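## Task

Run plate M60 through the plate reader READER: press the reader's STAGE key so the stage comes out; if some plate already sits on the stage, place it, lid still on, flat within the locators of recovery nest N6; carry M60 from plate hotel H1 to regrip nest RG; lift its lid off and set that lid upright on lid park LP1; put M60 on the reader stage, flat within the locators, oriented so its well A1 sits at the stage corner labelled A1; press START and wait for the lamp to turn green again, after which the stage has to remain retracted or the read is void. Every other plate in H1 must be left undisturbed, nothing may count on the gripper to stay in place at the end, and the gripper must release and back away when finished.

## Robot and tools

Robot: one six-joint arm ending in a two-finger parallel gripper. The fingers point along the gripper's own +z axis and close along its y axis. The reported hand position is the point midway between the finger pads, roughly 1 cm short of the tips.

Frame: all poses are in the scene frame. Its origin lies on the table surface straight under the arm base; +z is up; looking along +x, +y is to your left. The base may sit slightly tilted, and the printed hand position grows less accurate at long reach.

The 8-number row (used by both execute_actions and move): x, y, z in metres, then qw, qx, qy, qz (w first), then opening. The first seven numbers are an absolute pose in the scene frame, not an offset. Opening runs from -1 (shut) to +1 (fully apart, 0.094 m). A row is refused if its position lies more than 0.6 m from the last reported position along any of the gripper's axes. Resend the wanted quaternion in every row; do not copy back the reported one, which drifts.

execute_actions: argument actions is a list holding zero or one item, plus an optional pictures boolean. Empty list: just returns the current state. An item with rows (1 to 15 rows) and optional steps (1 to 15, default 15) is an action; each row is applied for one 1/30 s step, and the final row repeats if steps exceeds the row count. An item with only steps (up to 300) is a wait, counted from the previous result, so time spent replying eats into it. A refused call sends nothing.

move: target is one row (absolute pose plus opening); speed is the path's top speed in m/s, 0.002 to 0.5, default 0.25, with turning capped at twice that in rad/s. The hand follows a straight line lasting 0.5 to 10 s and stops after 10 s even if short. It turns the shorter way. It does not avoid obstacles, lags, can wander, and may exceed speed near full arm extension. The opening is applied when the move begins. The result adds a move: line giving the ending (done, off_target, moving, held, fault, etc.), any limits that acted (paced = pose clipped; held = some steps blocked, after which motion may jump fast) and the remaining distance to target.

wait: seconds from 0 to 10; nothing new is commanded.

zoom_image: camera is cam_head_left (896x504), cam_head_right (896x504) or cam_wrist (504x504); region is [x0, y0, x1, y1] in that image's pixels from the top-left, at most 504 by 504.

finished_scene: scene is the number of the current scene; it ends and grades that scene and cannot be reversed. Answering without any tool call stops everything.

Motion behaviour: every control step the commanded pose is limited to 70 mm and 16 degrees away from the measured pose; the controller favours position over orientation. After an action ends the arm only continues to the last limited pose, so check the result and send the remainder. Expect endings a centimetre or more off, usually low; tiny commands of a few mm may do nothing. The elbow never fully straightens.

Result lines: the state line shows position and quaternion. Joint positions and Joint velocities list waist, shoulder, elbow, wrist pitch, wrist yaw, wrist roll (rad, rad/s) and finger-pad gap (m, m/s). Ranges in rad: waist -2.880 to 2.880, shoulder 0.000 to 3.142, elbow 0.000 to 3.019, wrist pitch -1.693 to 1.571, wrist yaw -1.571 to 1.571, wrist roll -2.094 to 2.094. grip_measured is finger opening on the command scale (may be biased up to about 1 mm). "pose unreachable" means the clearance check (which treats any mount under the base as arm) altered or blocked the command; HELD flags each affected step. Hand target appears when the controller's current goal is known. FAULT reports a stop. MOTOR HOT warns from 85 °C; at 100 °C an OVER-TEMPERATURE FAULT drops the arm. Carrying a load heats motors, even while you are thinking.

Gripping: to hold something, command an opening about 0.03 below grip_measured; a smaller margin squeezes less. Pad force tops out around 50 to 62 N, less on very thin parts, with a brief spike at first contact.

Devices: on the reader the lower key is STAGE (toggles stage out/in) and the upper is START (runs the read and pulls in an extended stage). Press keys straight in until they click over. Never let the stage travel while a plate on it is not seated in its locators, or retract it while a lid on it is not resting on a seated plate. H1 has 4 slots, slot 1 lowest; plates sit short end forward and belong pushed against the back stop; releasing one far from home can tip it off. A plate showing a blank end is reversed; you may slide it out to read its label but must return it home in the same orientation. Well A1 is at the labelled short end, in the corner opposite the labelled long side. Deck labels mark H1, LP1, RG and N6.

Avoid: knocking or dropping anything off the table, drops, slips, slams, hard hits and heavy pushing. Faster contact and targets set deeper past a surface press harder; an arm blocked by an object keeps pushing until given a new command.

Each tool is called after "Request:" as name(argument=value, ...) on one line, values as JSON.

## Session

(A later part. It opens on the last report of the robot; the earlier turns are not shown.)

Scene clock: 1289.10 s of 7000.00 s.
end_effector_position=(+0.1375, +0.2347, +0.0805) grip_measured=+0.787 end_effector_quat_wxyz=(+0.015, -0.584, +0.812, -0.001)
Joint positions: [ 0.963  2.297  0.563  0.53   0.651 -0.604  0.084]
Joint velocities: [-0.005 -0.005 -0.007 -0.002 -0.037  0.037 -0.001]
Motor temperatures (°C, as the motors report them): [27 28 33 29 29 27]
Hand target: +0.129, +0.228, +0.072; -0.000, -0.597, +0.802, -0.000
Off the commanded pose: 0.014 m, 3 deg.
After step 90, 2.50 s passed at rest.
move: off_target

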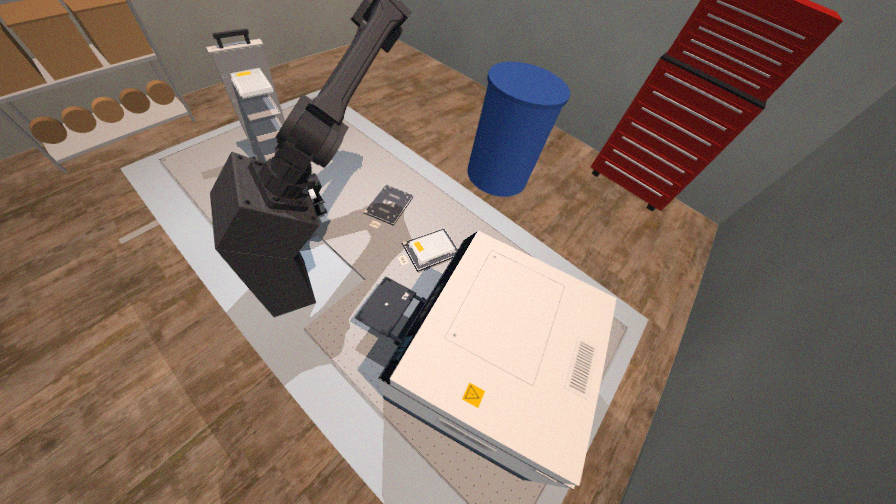

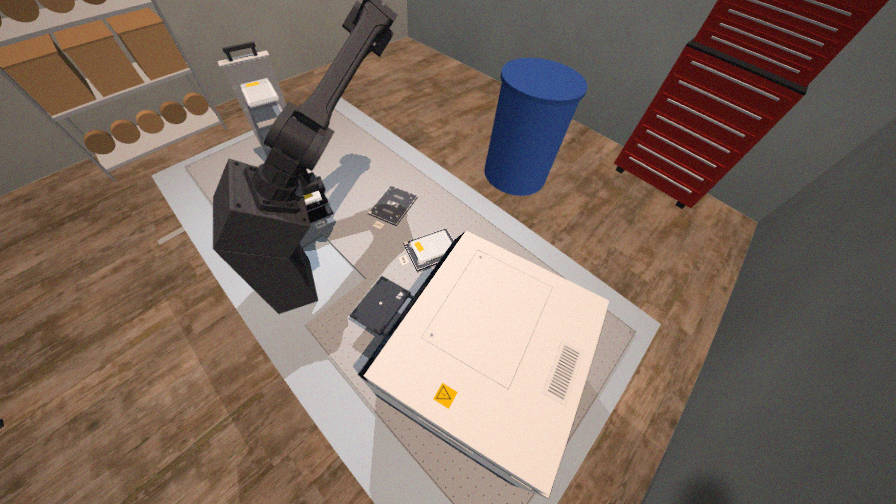

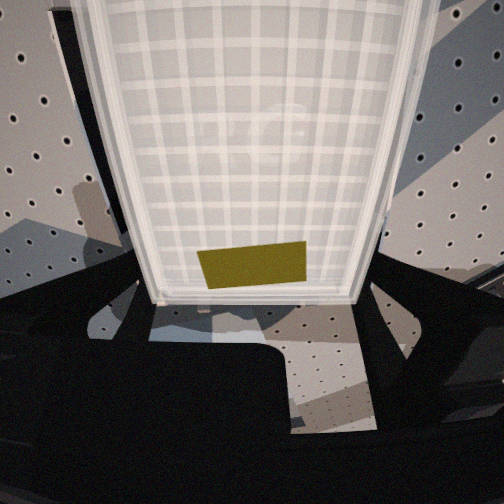

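Request:
move(target=[0.131, 0.228, 0.078, 0.0, -0.628, 0.778, 0.0, 0.76], speed=0.02)

Scene clock: 1300.00 s of 7000.00 s.
end_effector_position=(+0.1362, +0.2335, +0.0807) grip_measured=+0.787 end_effector_quat_wxyz=(+0.011, -0.615, +0.789, -0.001)
Joint positions: [ 0.963  2.295  0.563  0.517  0.65  -0.676  0.084]
Joint velocities: [ 0.005 -0.005 -0.002  0.007  0.022 -0.037  0.001]
Motor temperatures (°C, as the motors report them): [27 28 33 29 29 27]
Hand target: +0.131, +0.228, +0.078; -0.000, -0.628, +0.778, +0.000
Off the commanded pose: 0.008 m, 2 deg.
After step 90, 4.70 s passed at rest.
move: done

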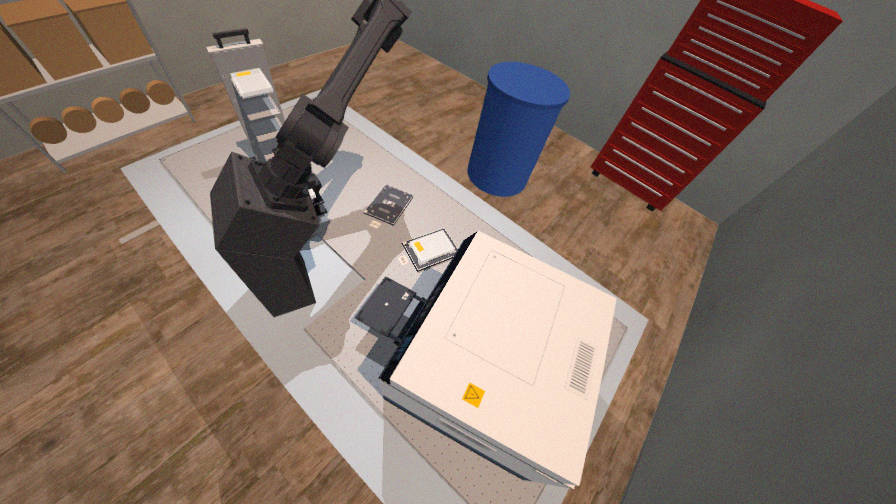

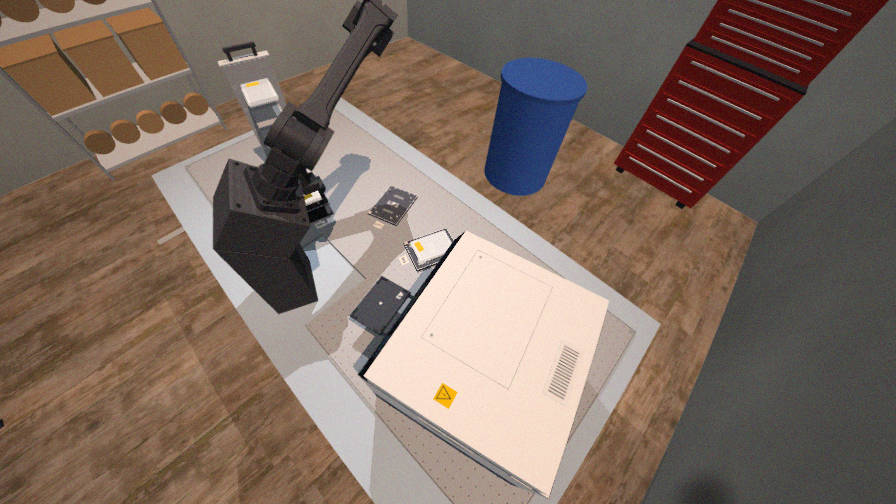

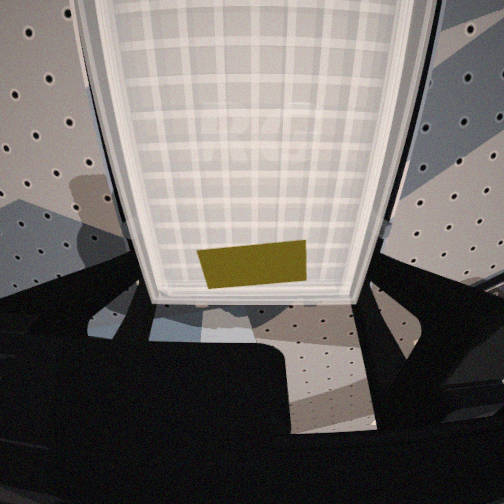

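Aligned. Press down a bit, then release.

Request:
move(target=[0.133, 0.230, 0.066, 0.0, -0.62, 0.785, 0.0, 0.76], speed=0.02)

Scene clock: 1304.90 s of 7000.00 s.
end_effector_position=(+0.1365, +0.2337, +0.0798) grip_measured=+0.787 end_effector_quat_wxyz=(+0.010, -0.615, +0.788, +0.001)
Joint positions: [ 0.959  2.296  0.564  0.519  0.645 -0.681  0.084]
Joint velocities: [-0.005 -0.005  0.007 -0.022  0.007 -0.022  0.001]
Motor temperatures (°C, as the motors report them): [27 28 33 29 29 27]
Hand target: +0.133, +0.230, +0.067; -0.000, -0.620, +0.785, -0.000
Off the commanded pose: 0.015 m, 1 deg.
After step 90, 0.90 s passed at rest.
move: off_target

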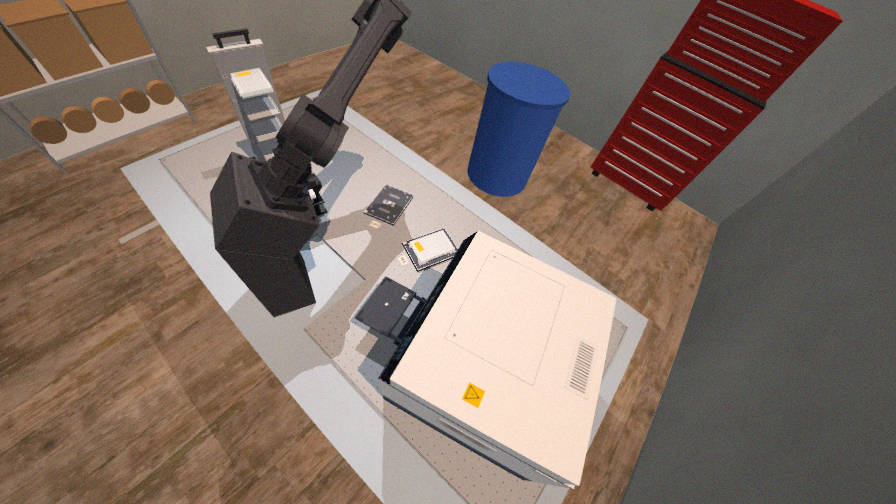

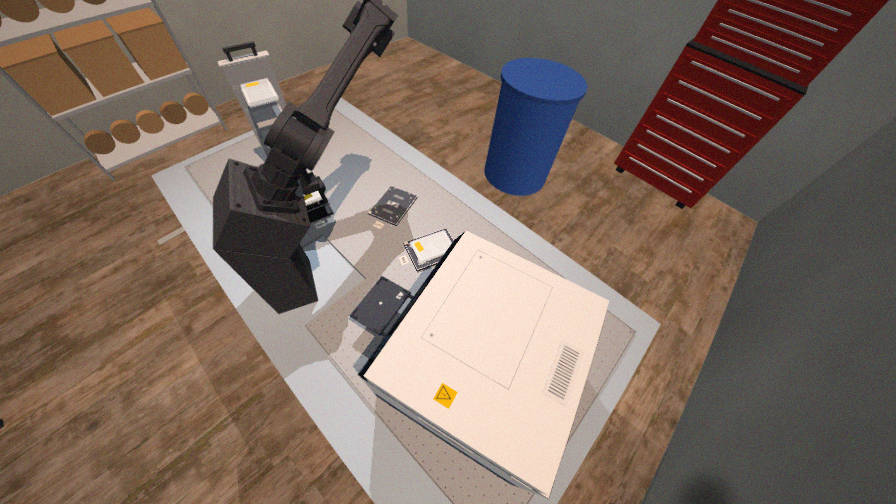

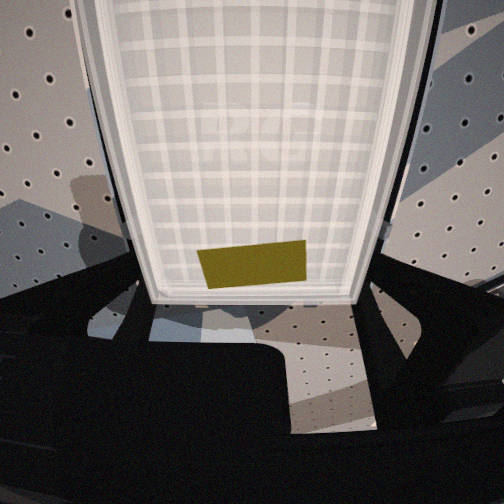

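Release and rise, moving to view from above.

Request:
move(target=[0.136, 0.233, 0.082, 0.0, -0.62, 0.785, 0.0, 1], speed=0.02)

Request:
move(target=[0.14, 0.24, 0.2, 0.1, -0.62, 0.78, 0.08, 1], speed=0.08)

Scene clock: 1311.33 s of 7000.00 s.
end_effector_position=(+0.1320, +0.2292, +0.0806) grip_measured=+1.000 end_effector_quat_wxyz=(-0.003, -0.623, +0.782, +0.000)
Joint positions: [ 0.96   2.291  0.564  0.48   0.647 -0.681  0.094]
Joint velocities: [-0.015  0.005 -0.012  0.012 -0.022 -0.022  0.   ]
Motor temperatures (°C, as the motors report them): [27 28 32 29 29 27]
Hand target: +0.136, +0.233, +0.082; +0.000, -0.620, +0.785, -0.000
Off the commanded pose: 0.006 m, 1 deg.
After step 90, 2.60 s passed at rest.
move: done

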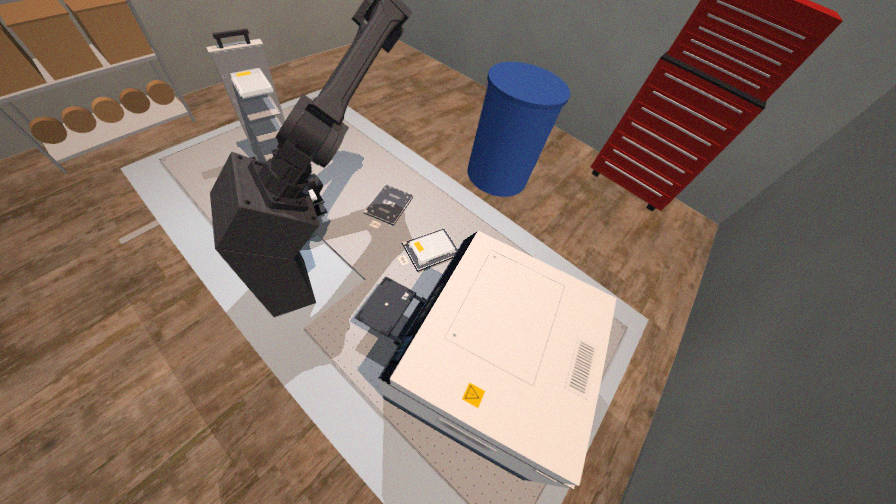

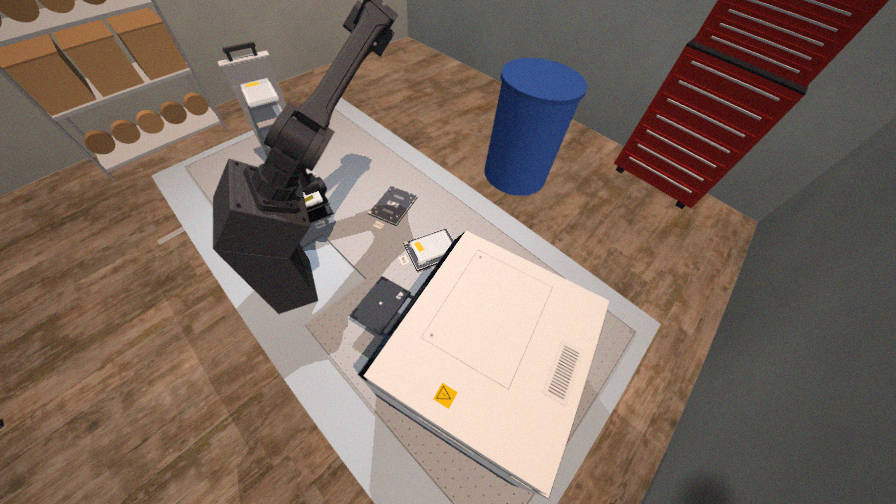

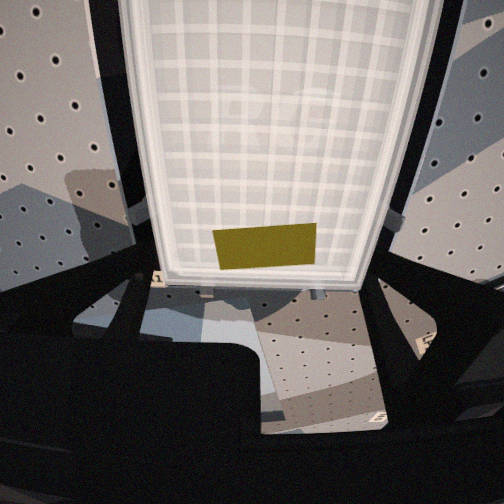

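Scene clock: 1313.27 s of 7000.00 s.
end_effector_position=(+0.1445, +0.2426, +0.1991) grip_measured=+1.000 end_effector_quat_wxyz=(+0.102, -0.616, +0.777, +0.078)
Joint positions: [ 1.164  1.912  0.331  0.464  0.576 -0.596  0.094]
Joint velocities: [-0.005 -0.015  0.012 -0.012 -0.022 -0.007  0.   ]
Motor temperatures (°C, as the motors report them): [27 28 33 29 29 27]
Hand target: +0.140, +0.241, +0.202; +0.098, -0.617, +0.776, +0.081
Off the commanded pose: 0.005 m, 0 deg.
move: done

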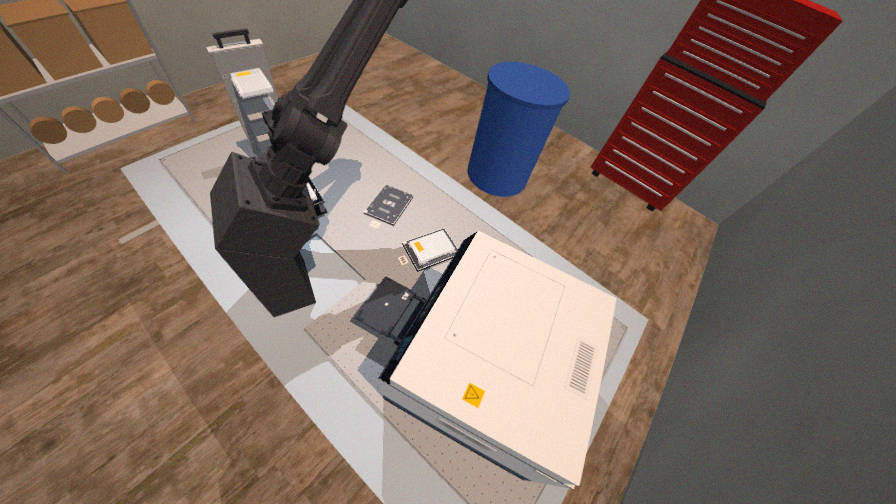

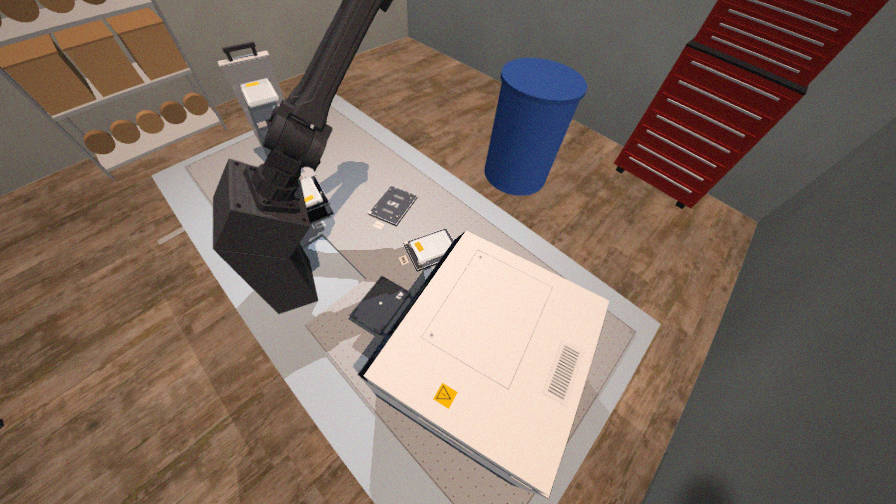

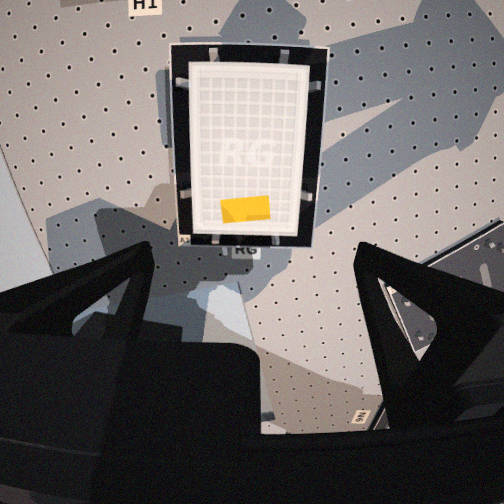

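Request:
move(target=[0.143, 0.281, 0.14, 0, -0.62, 0.785, 0, 1], speed=0.08)

Request:
move(target=[0.143, 0.281, 0.094, 0, -0.62, 0.785, 0, 1], speed=0.03)

Scene clock: 1331.83 s of 7000.00 s.
end_effector_position=(+0.1454, +0.2841, +0.1437) grip_measured=+1.000 end_effector_quat_wxyz=(+0.008, -0.623, +0.782, +0.003)
Joint positions: [ 1.164  2.122  0.628  0.118  0.698 -0.447  0.094]
Joint velocities: [ 0.015 -0.005  0.017 -0.027 -0.037  0.037  0.   ]
Motor temperatures (°C, as the motors report them): [27 28 32 29 29 27]
Hand target: +0.144, +0.281, +0.140; +0.001, -0.619, +0.785, -0.001
Off the commanded pose: 0.005 m, 1 deg.
After step 90, 13.67 s passed at rest.
move: done

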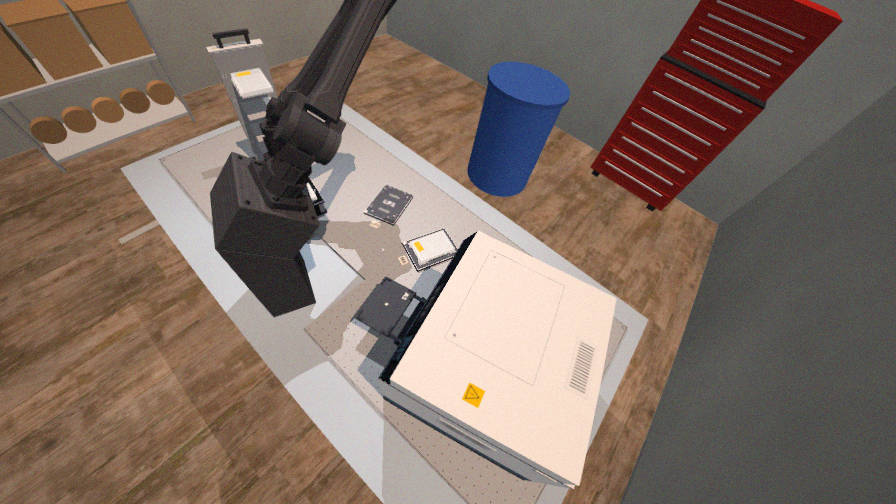

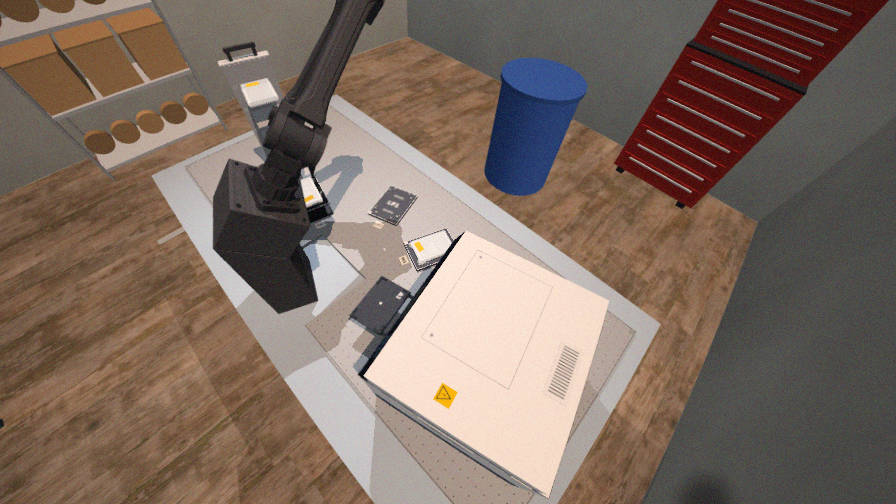

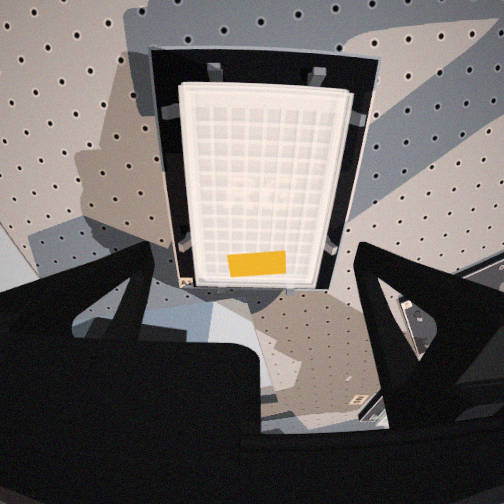

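Scene clock: 1333.80 s of 7000.00 s.
end_effector_position=(+0.1420, +0.2823, +0.0986) grip_measured=+1.000 end_effector_quat_wxyz=(+0.002, -0.620, +0.784, +0.000)
Joint positions: [ 1.08   2.25   0.672  0.253  0.682 -0.534  0.094]
Joint velocities: [-0.015 -0.005 -0.017 -0.012 -0.037  0.037  0.   ]
Motor temperatures (°C, as the motors report them): [27 28 32 29 29 27]
Hand target: +0.143, +0.281, +0.093; +0.000, -0.620, +0.785, -0.000
Off the commanded pose: 0.005 m, 0 deg.
move: done

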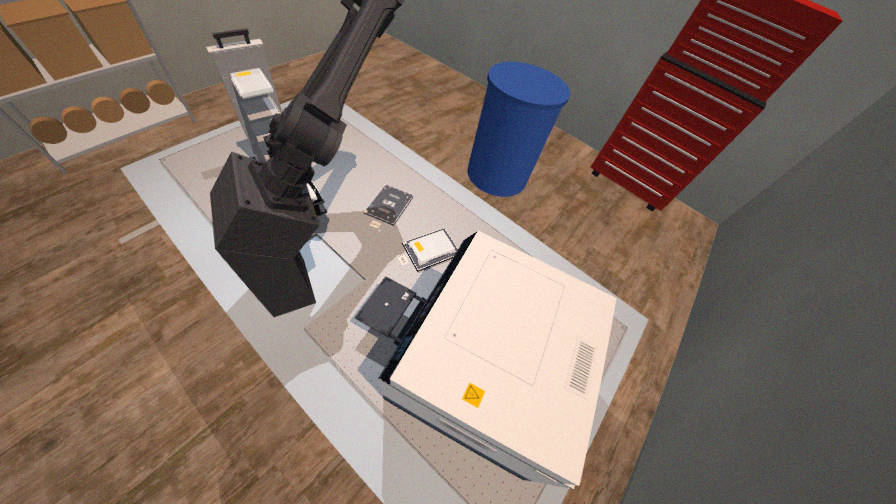

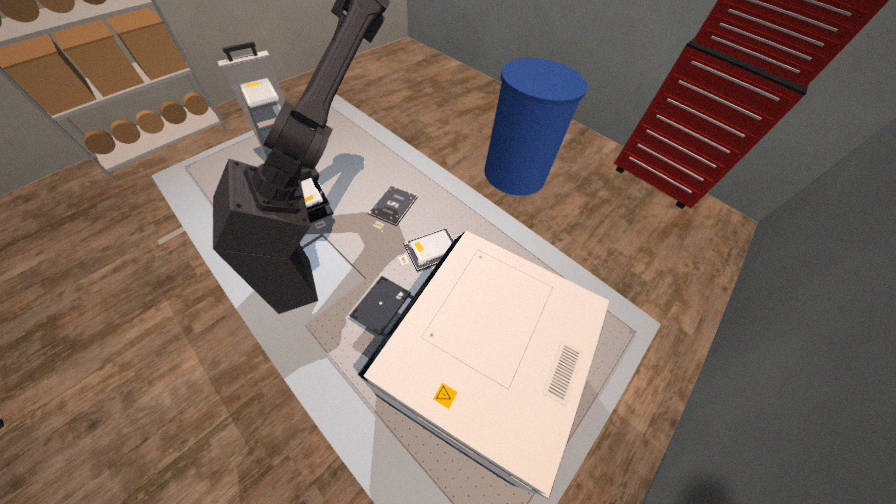

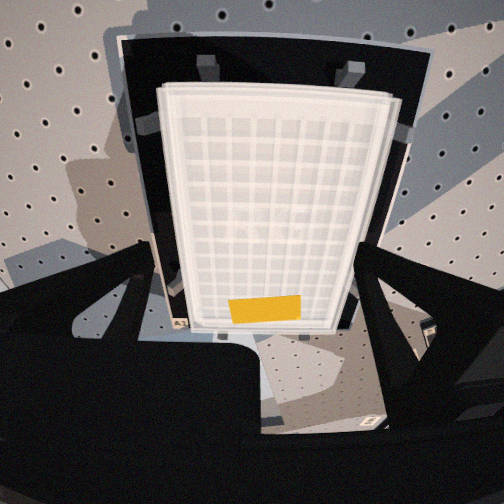

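Request:
move(target=[0.152, 0.281, 0.125, 0, -0.62, 0.785, 0, 1], speed=0.04)

Request:
move(target=[0.152, 0.279, 0.085, 0, -0.62, 0.785, 0, 1], speed=0.03)

Scene clock: 1362.03 s of 7000.00 s.
end_effector_position=(+0.1560, +0.2825, +0.1202) grip_measured=+1.000 end_effector_quat_wxyz=(+0.001, -0.618, +0.786, -0.000)
Joint positions: [ 1.098  2.163  0.661  0.16   0.686 -0.504  0.094]
Joint velocities: [-0.005  0.005  0.007  0.012 -0.022  0.051  0.   ]
Motor temperatures (°C, as the motors report them): [28 28 32 29 29 27]
Hand target: +0.152, +0.281, +0.125; +0.000, -0.620, +0.785, +0.000
Off the commanded pose: 0.006 m, 0 deg.
After step 90, 24.23 s passed at rest.
move: done

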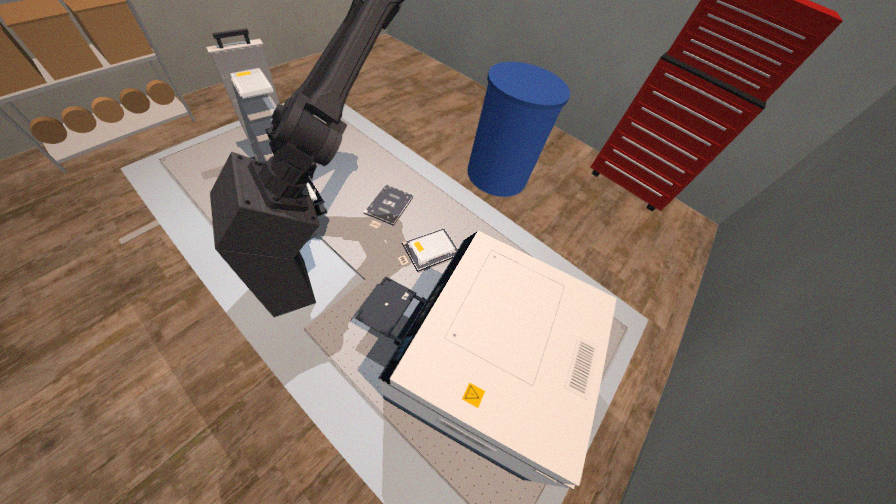

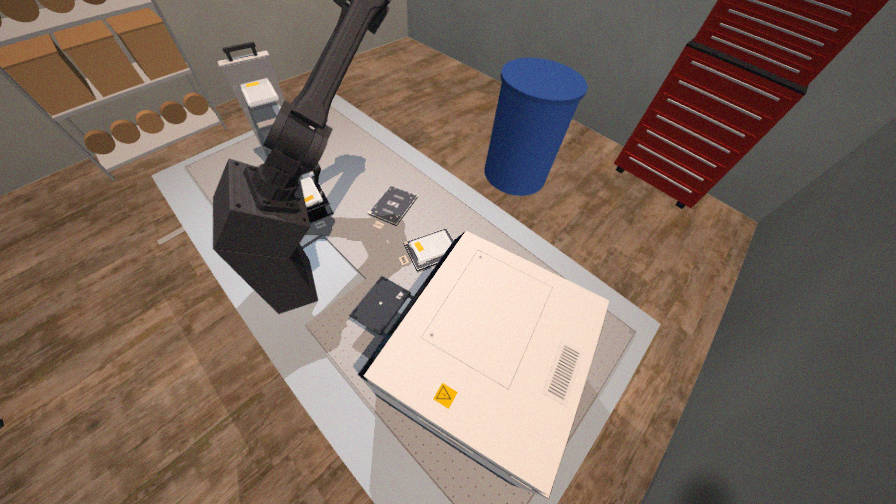

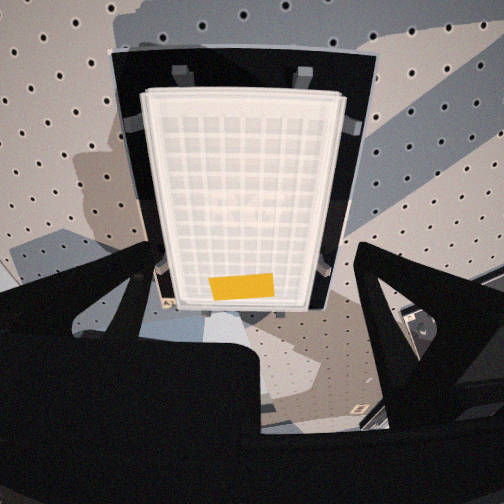

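Scene clock: 1363.50 s of 7000.00 s.
end_effector_position=(+0.1506, +0.2802, +0.0898) grip_measured=+1.000 end_effector_quat_wxyz=(+0.001, -0.620, +0.784, +0.000)
Joint positions: [ 1.045  2.254  0.683  0.273  0.673 -0.576  0.094]
Joint velocities: [ 0.005 -0.005 -0.017  0.017 -0.037  0.037  0.   ]
Motor temperatures (°C, as the motors report them): [28 28 32 29 29 27]
Hand target: +0.152, +0.279, +0.084; +0.000, -0.620, +0.785, -0.000
Off the commanded pose: 0.005 m, 0 deg.
move: done

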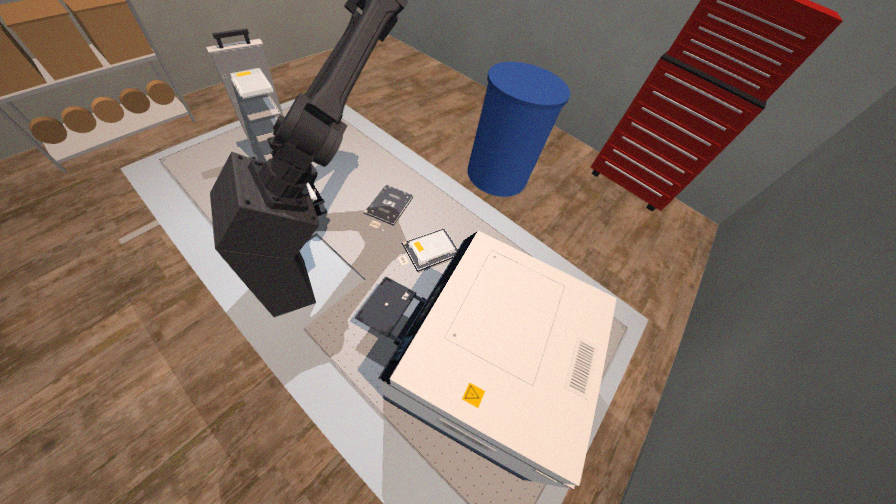

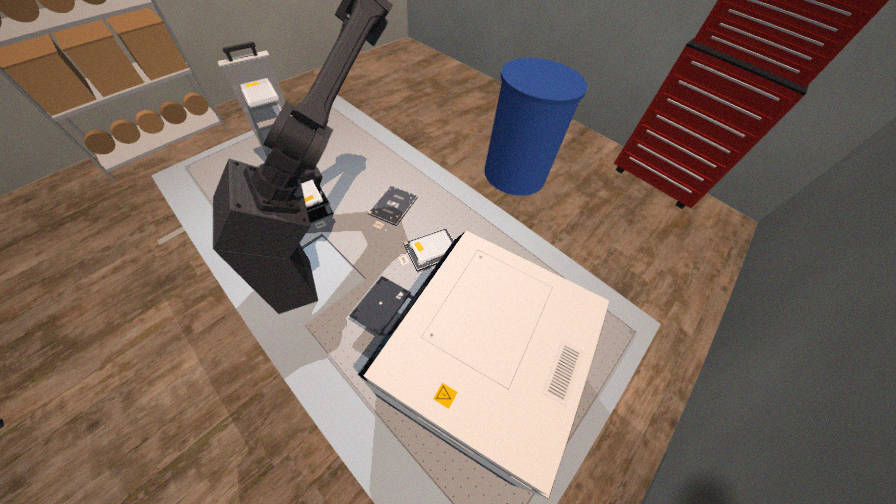

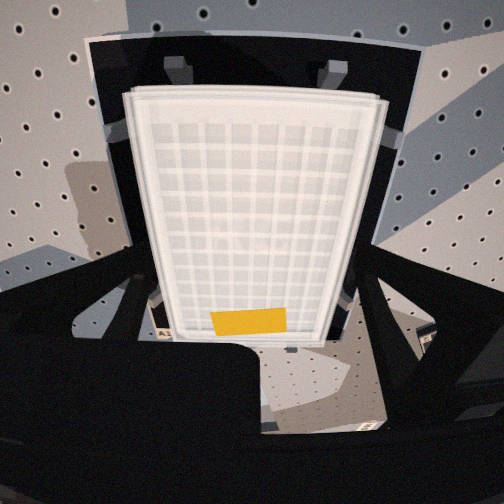

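Request:
move(target=[0.151, 0.280, 0.078, 0, -0.62, 0.785, 0, 1], speed=0.02)

Scene clock: 1373.90 s of 7000.00 s.
end_effector_position=(+0.1501, +0.2820, +0.0836) grip_measured=+1.000 end_effector_quat_wxyz=(+0.002, -0.620, +0.784, +0.001)
Joint positions: [ 1.037  2.274  0.694  0.288  0.67  -0.587  0.094]
Joint velocities: [ 0.005  0.005 -0.007  0.007  0.037  0.037  0.   ]
Motor temperatures (°C, as the motors report them): [28 28 32 29 29 27]
Hand target: +0.151, +0.280, +0.078; +0.000, -0.620, +0.785, -0.000
Off the commanded pose: 0.006 m, 0 deg.
After step 90, 6.53 s passed at rest.
move: done

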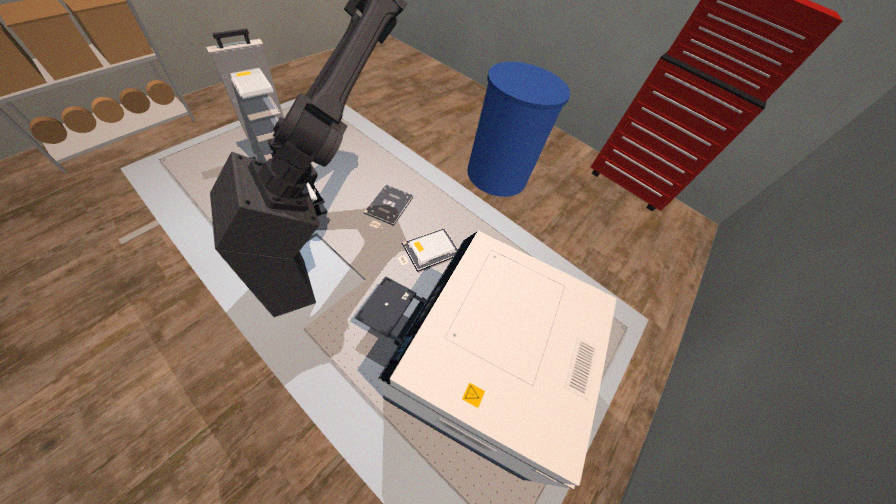

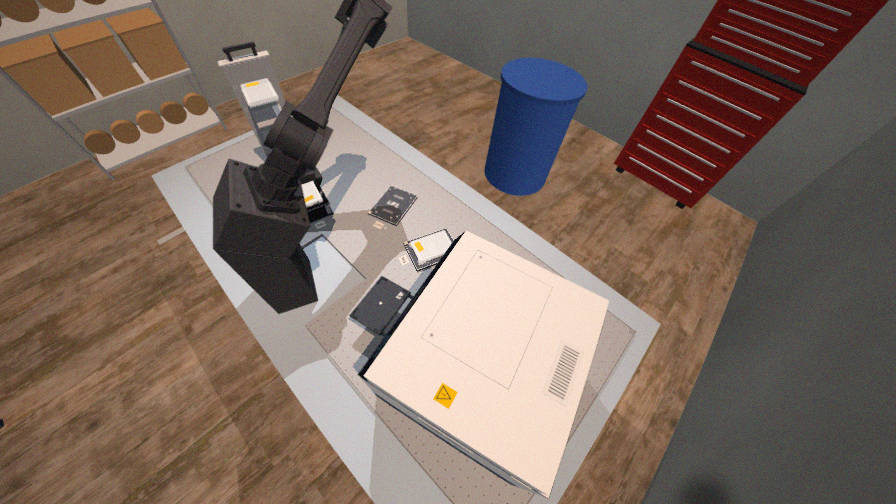

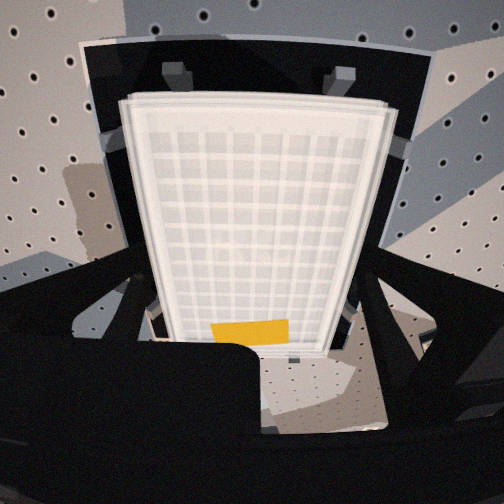

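Close lightly and test-lift.

Request:
move(target=[0.151, 0.281, 0.083, 0, -0.62, 0.785, 0, 0.78], speed=0.02)

Request:
move(target=[0.151, 0.281, 0.13, 0, -0.62, 0.785, 0, 0.775], speed=0.03)

Scene clock: 1384.53 s of 7000.00 s.
end_effector_position=(+0.1501, +0.2820, +0.0836) grip_measured=+0.795 end_effector_quat_wxyz=(+0.002, -0.621, +0.784, +0.001)
Joint positions: [ 1.037  2.274  0.694  0.288  0.669 -0.588  0.084]
Joint velocities: [-0.005 -0.005 -0.007 -0.012 -0.066 -0.022 -0.   ]
Motor temperatures (°C, as the motors report them): [28 28 32 29 29 27]
Hand target: +0.151, +0.281, +0.083; +0.000, -0.620, +0.785, +0.000
Off the commanded pose: 0.002 m, 0 deg.
After step 90, 6.93 s passed at rest.
move: done

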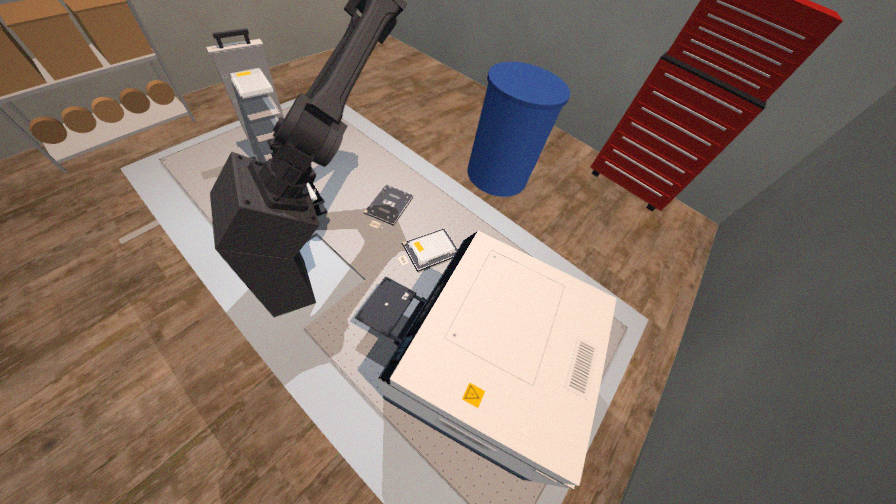

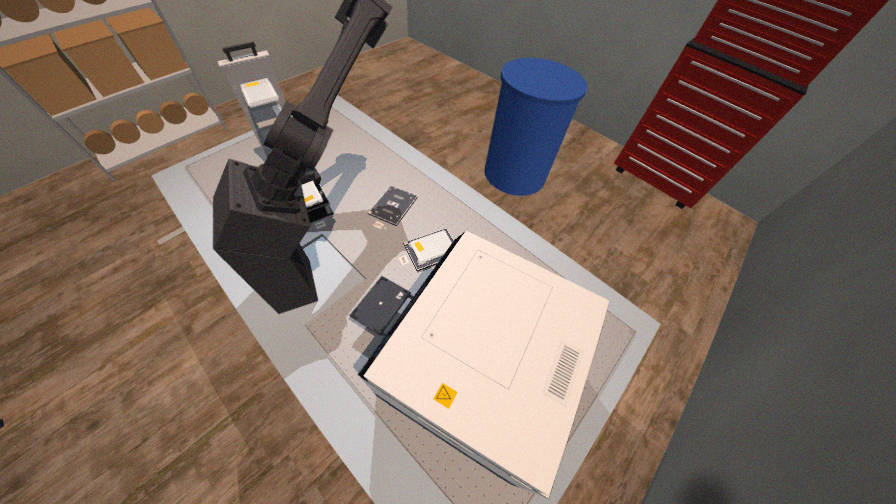

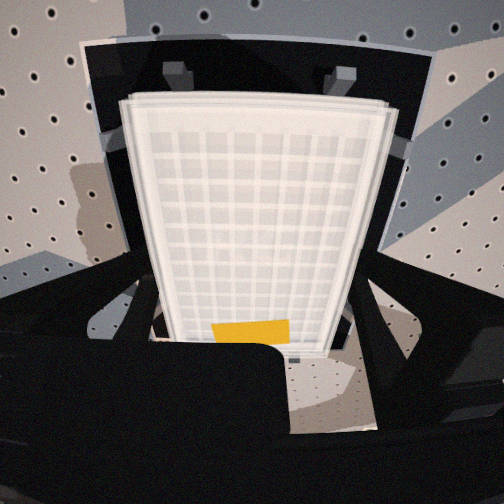

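Scene clock: 1386.37 s of 7000.00 s.
end_effector_position=(+0.1541, +0.2822, +0.1247) grip_measured=+0.792 end_effector_quat_wxyz=(-0.001, -0.618, +0.786, -0.000)
Joint positions: [ 1.109  2.154  0.657  0.142  0.688 -0.488  0.084]
Joint velocities: [-0.015 -0.015 -0.012 -0.012 -0.022 -0.022  0.   ]
Motor temperatures (°C, as the motors report them): [28 28 32 29 29 27]
Hand target: +0.151, +0.281, +0.131; -0.000, -0.620, +0.785, +0.000
Off the commanded pose: 0.006 m, 0 deg.
move: done

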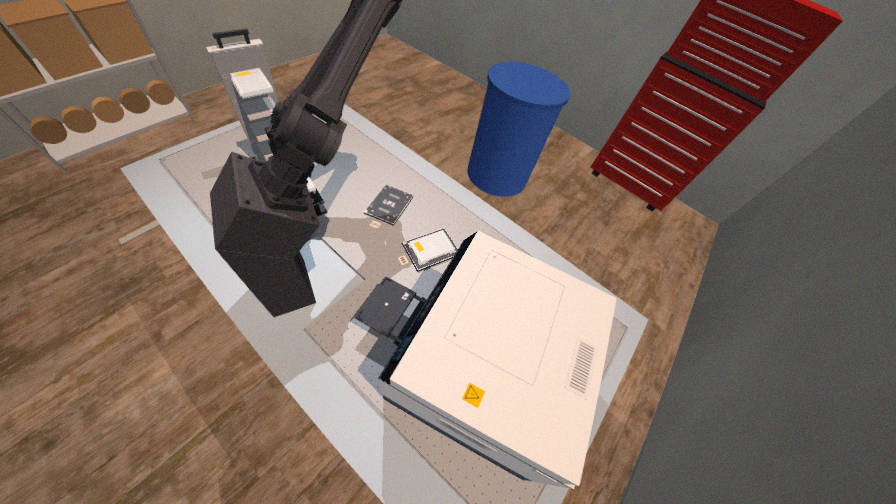

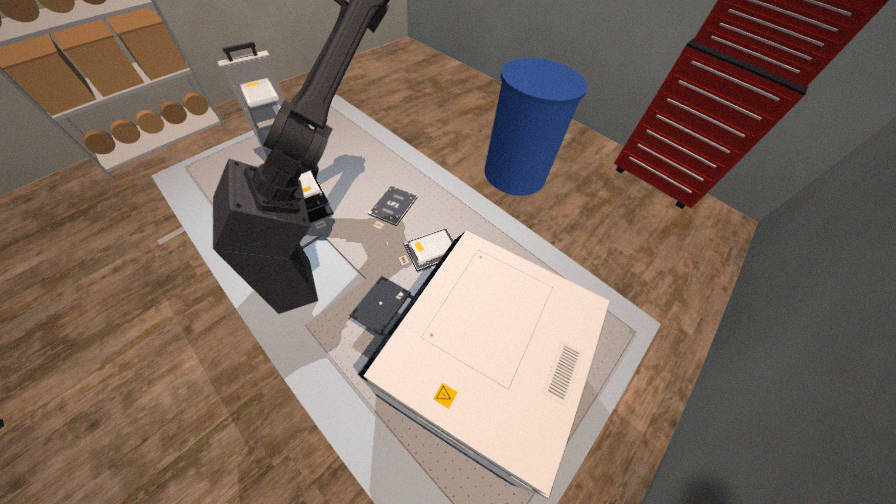

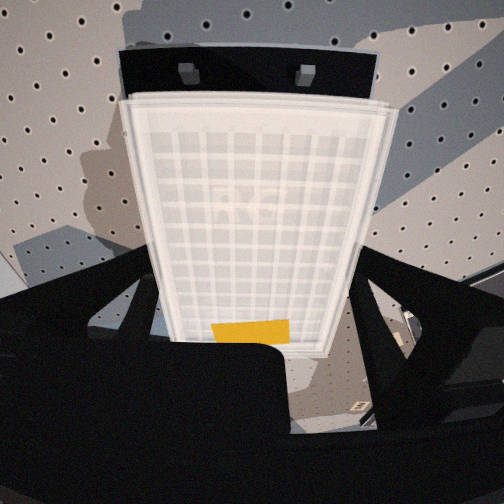

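Request:
zoom_image(camera="cam_head_right", region=[270,150,370,250])

Request:
zoom_image(camera="cam_wrist", region=[100,30,420,250])

Region (270, 150, 370, 250) of cam_head_right's 896x504 image, scaled by 5.040, with more detail than that image has.

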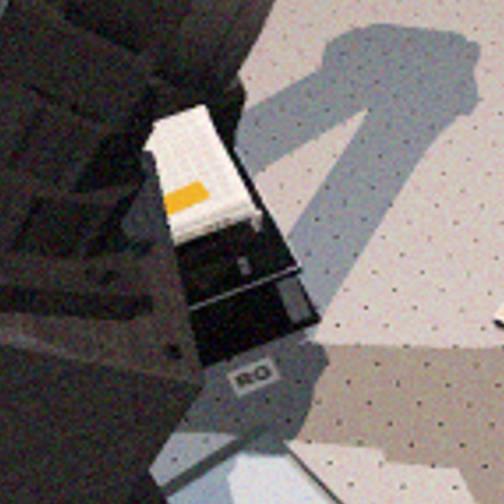

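Region (100, 30, 420, 250) of cam_wrist's 504x504 image, scaled by 1.575, with more detail than that image has; it fills the top 346 rows of this view, and the rest is white.

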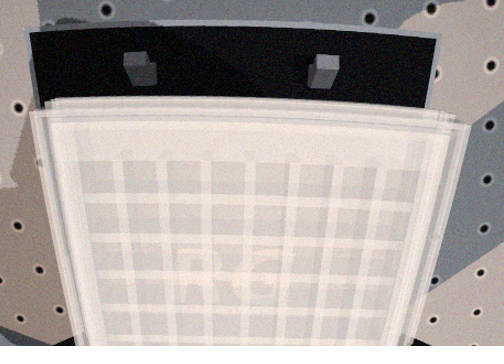

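Request:
move(target=[0.150, 0.280, 0.078, 0, -0.62, 0.785, 0, 0.775], speed=0.03)

Scene clock: 1409.43 s of 7000.00 s.
end_effector_position=(+0.1499, +0.2822, +0.0833) grip_measured=+0.791 end_effector_quat_wxyz=(+0.003, -0.619, +0.785, +0.000)
Joint positions: [ 1.038  2.275  0.694  0.292  0.671 -0.586  0.084]
Joint velocities: [-0.015 -0.005  0.002 -0.002 -0.066  0.066 -0.   ]
Motor temperatures (°C, as the motors report them): [28 28 31 29 29 27]
Hand target: +0.150, +0.280, +0.077; +0.000, -0.620, +0.785, -0.000
Off the commanded pose: 0.006 m, 0 deg.
After step 90, 18.23 s passed at rest.
move: done

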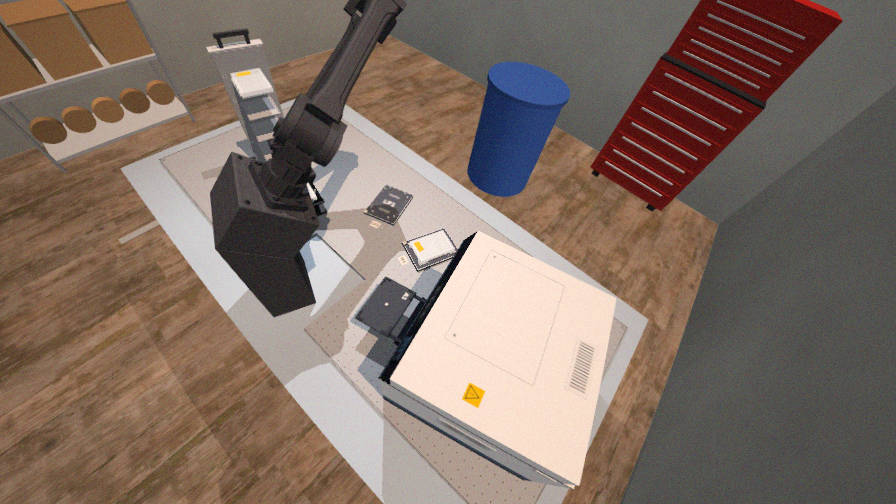

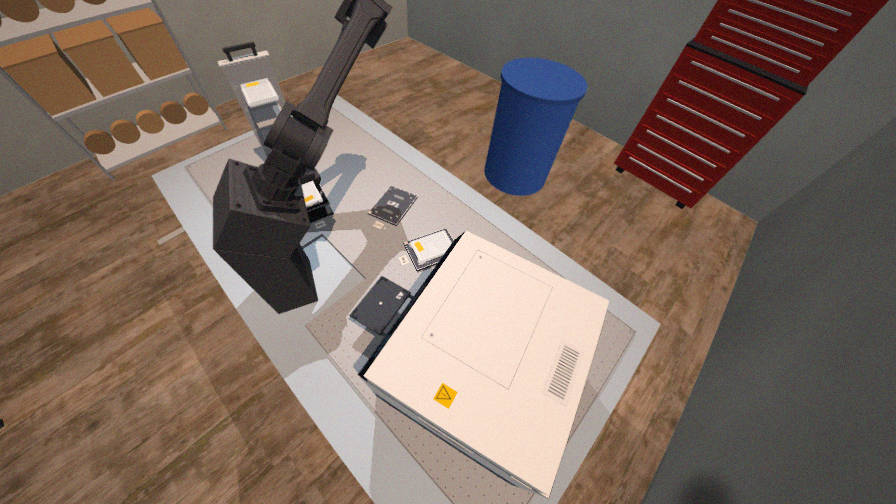

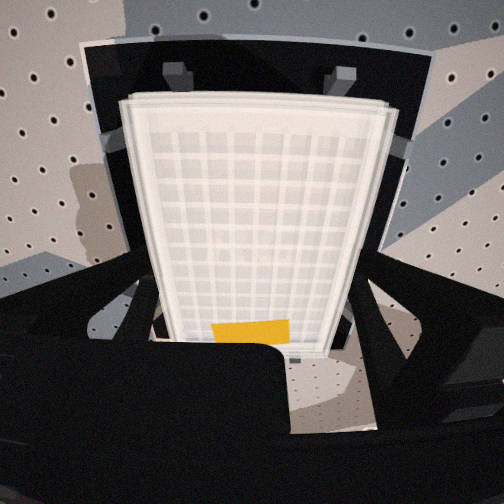

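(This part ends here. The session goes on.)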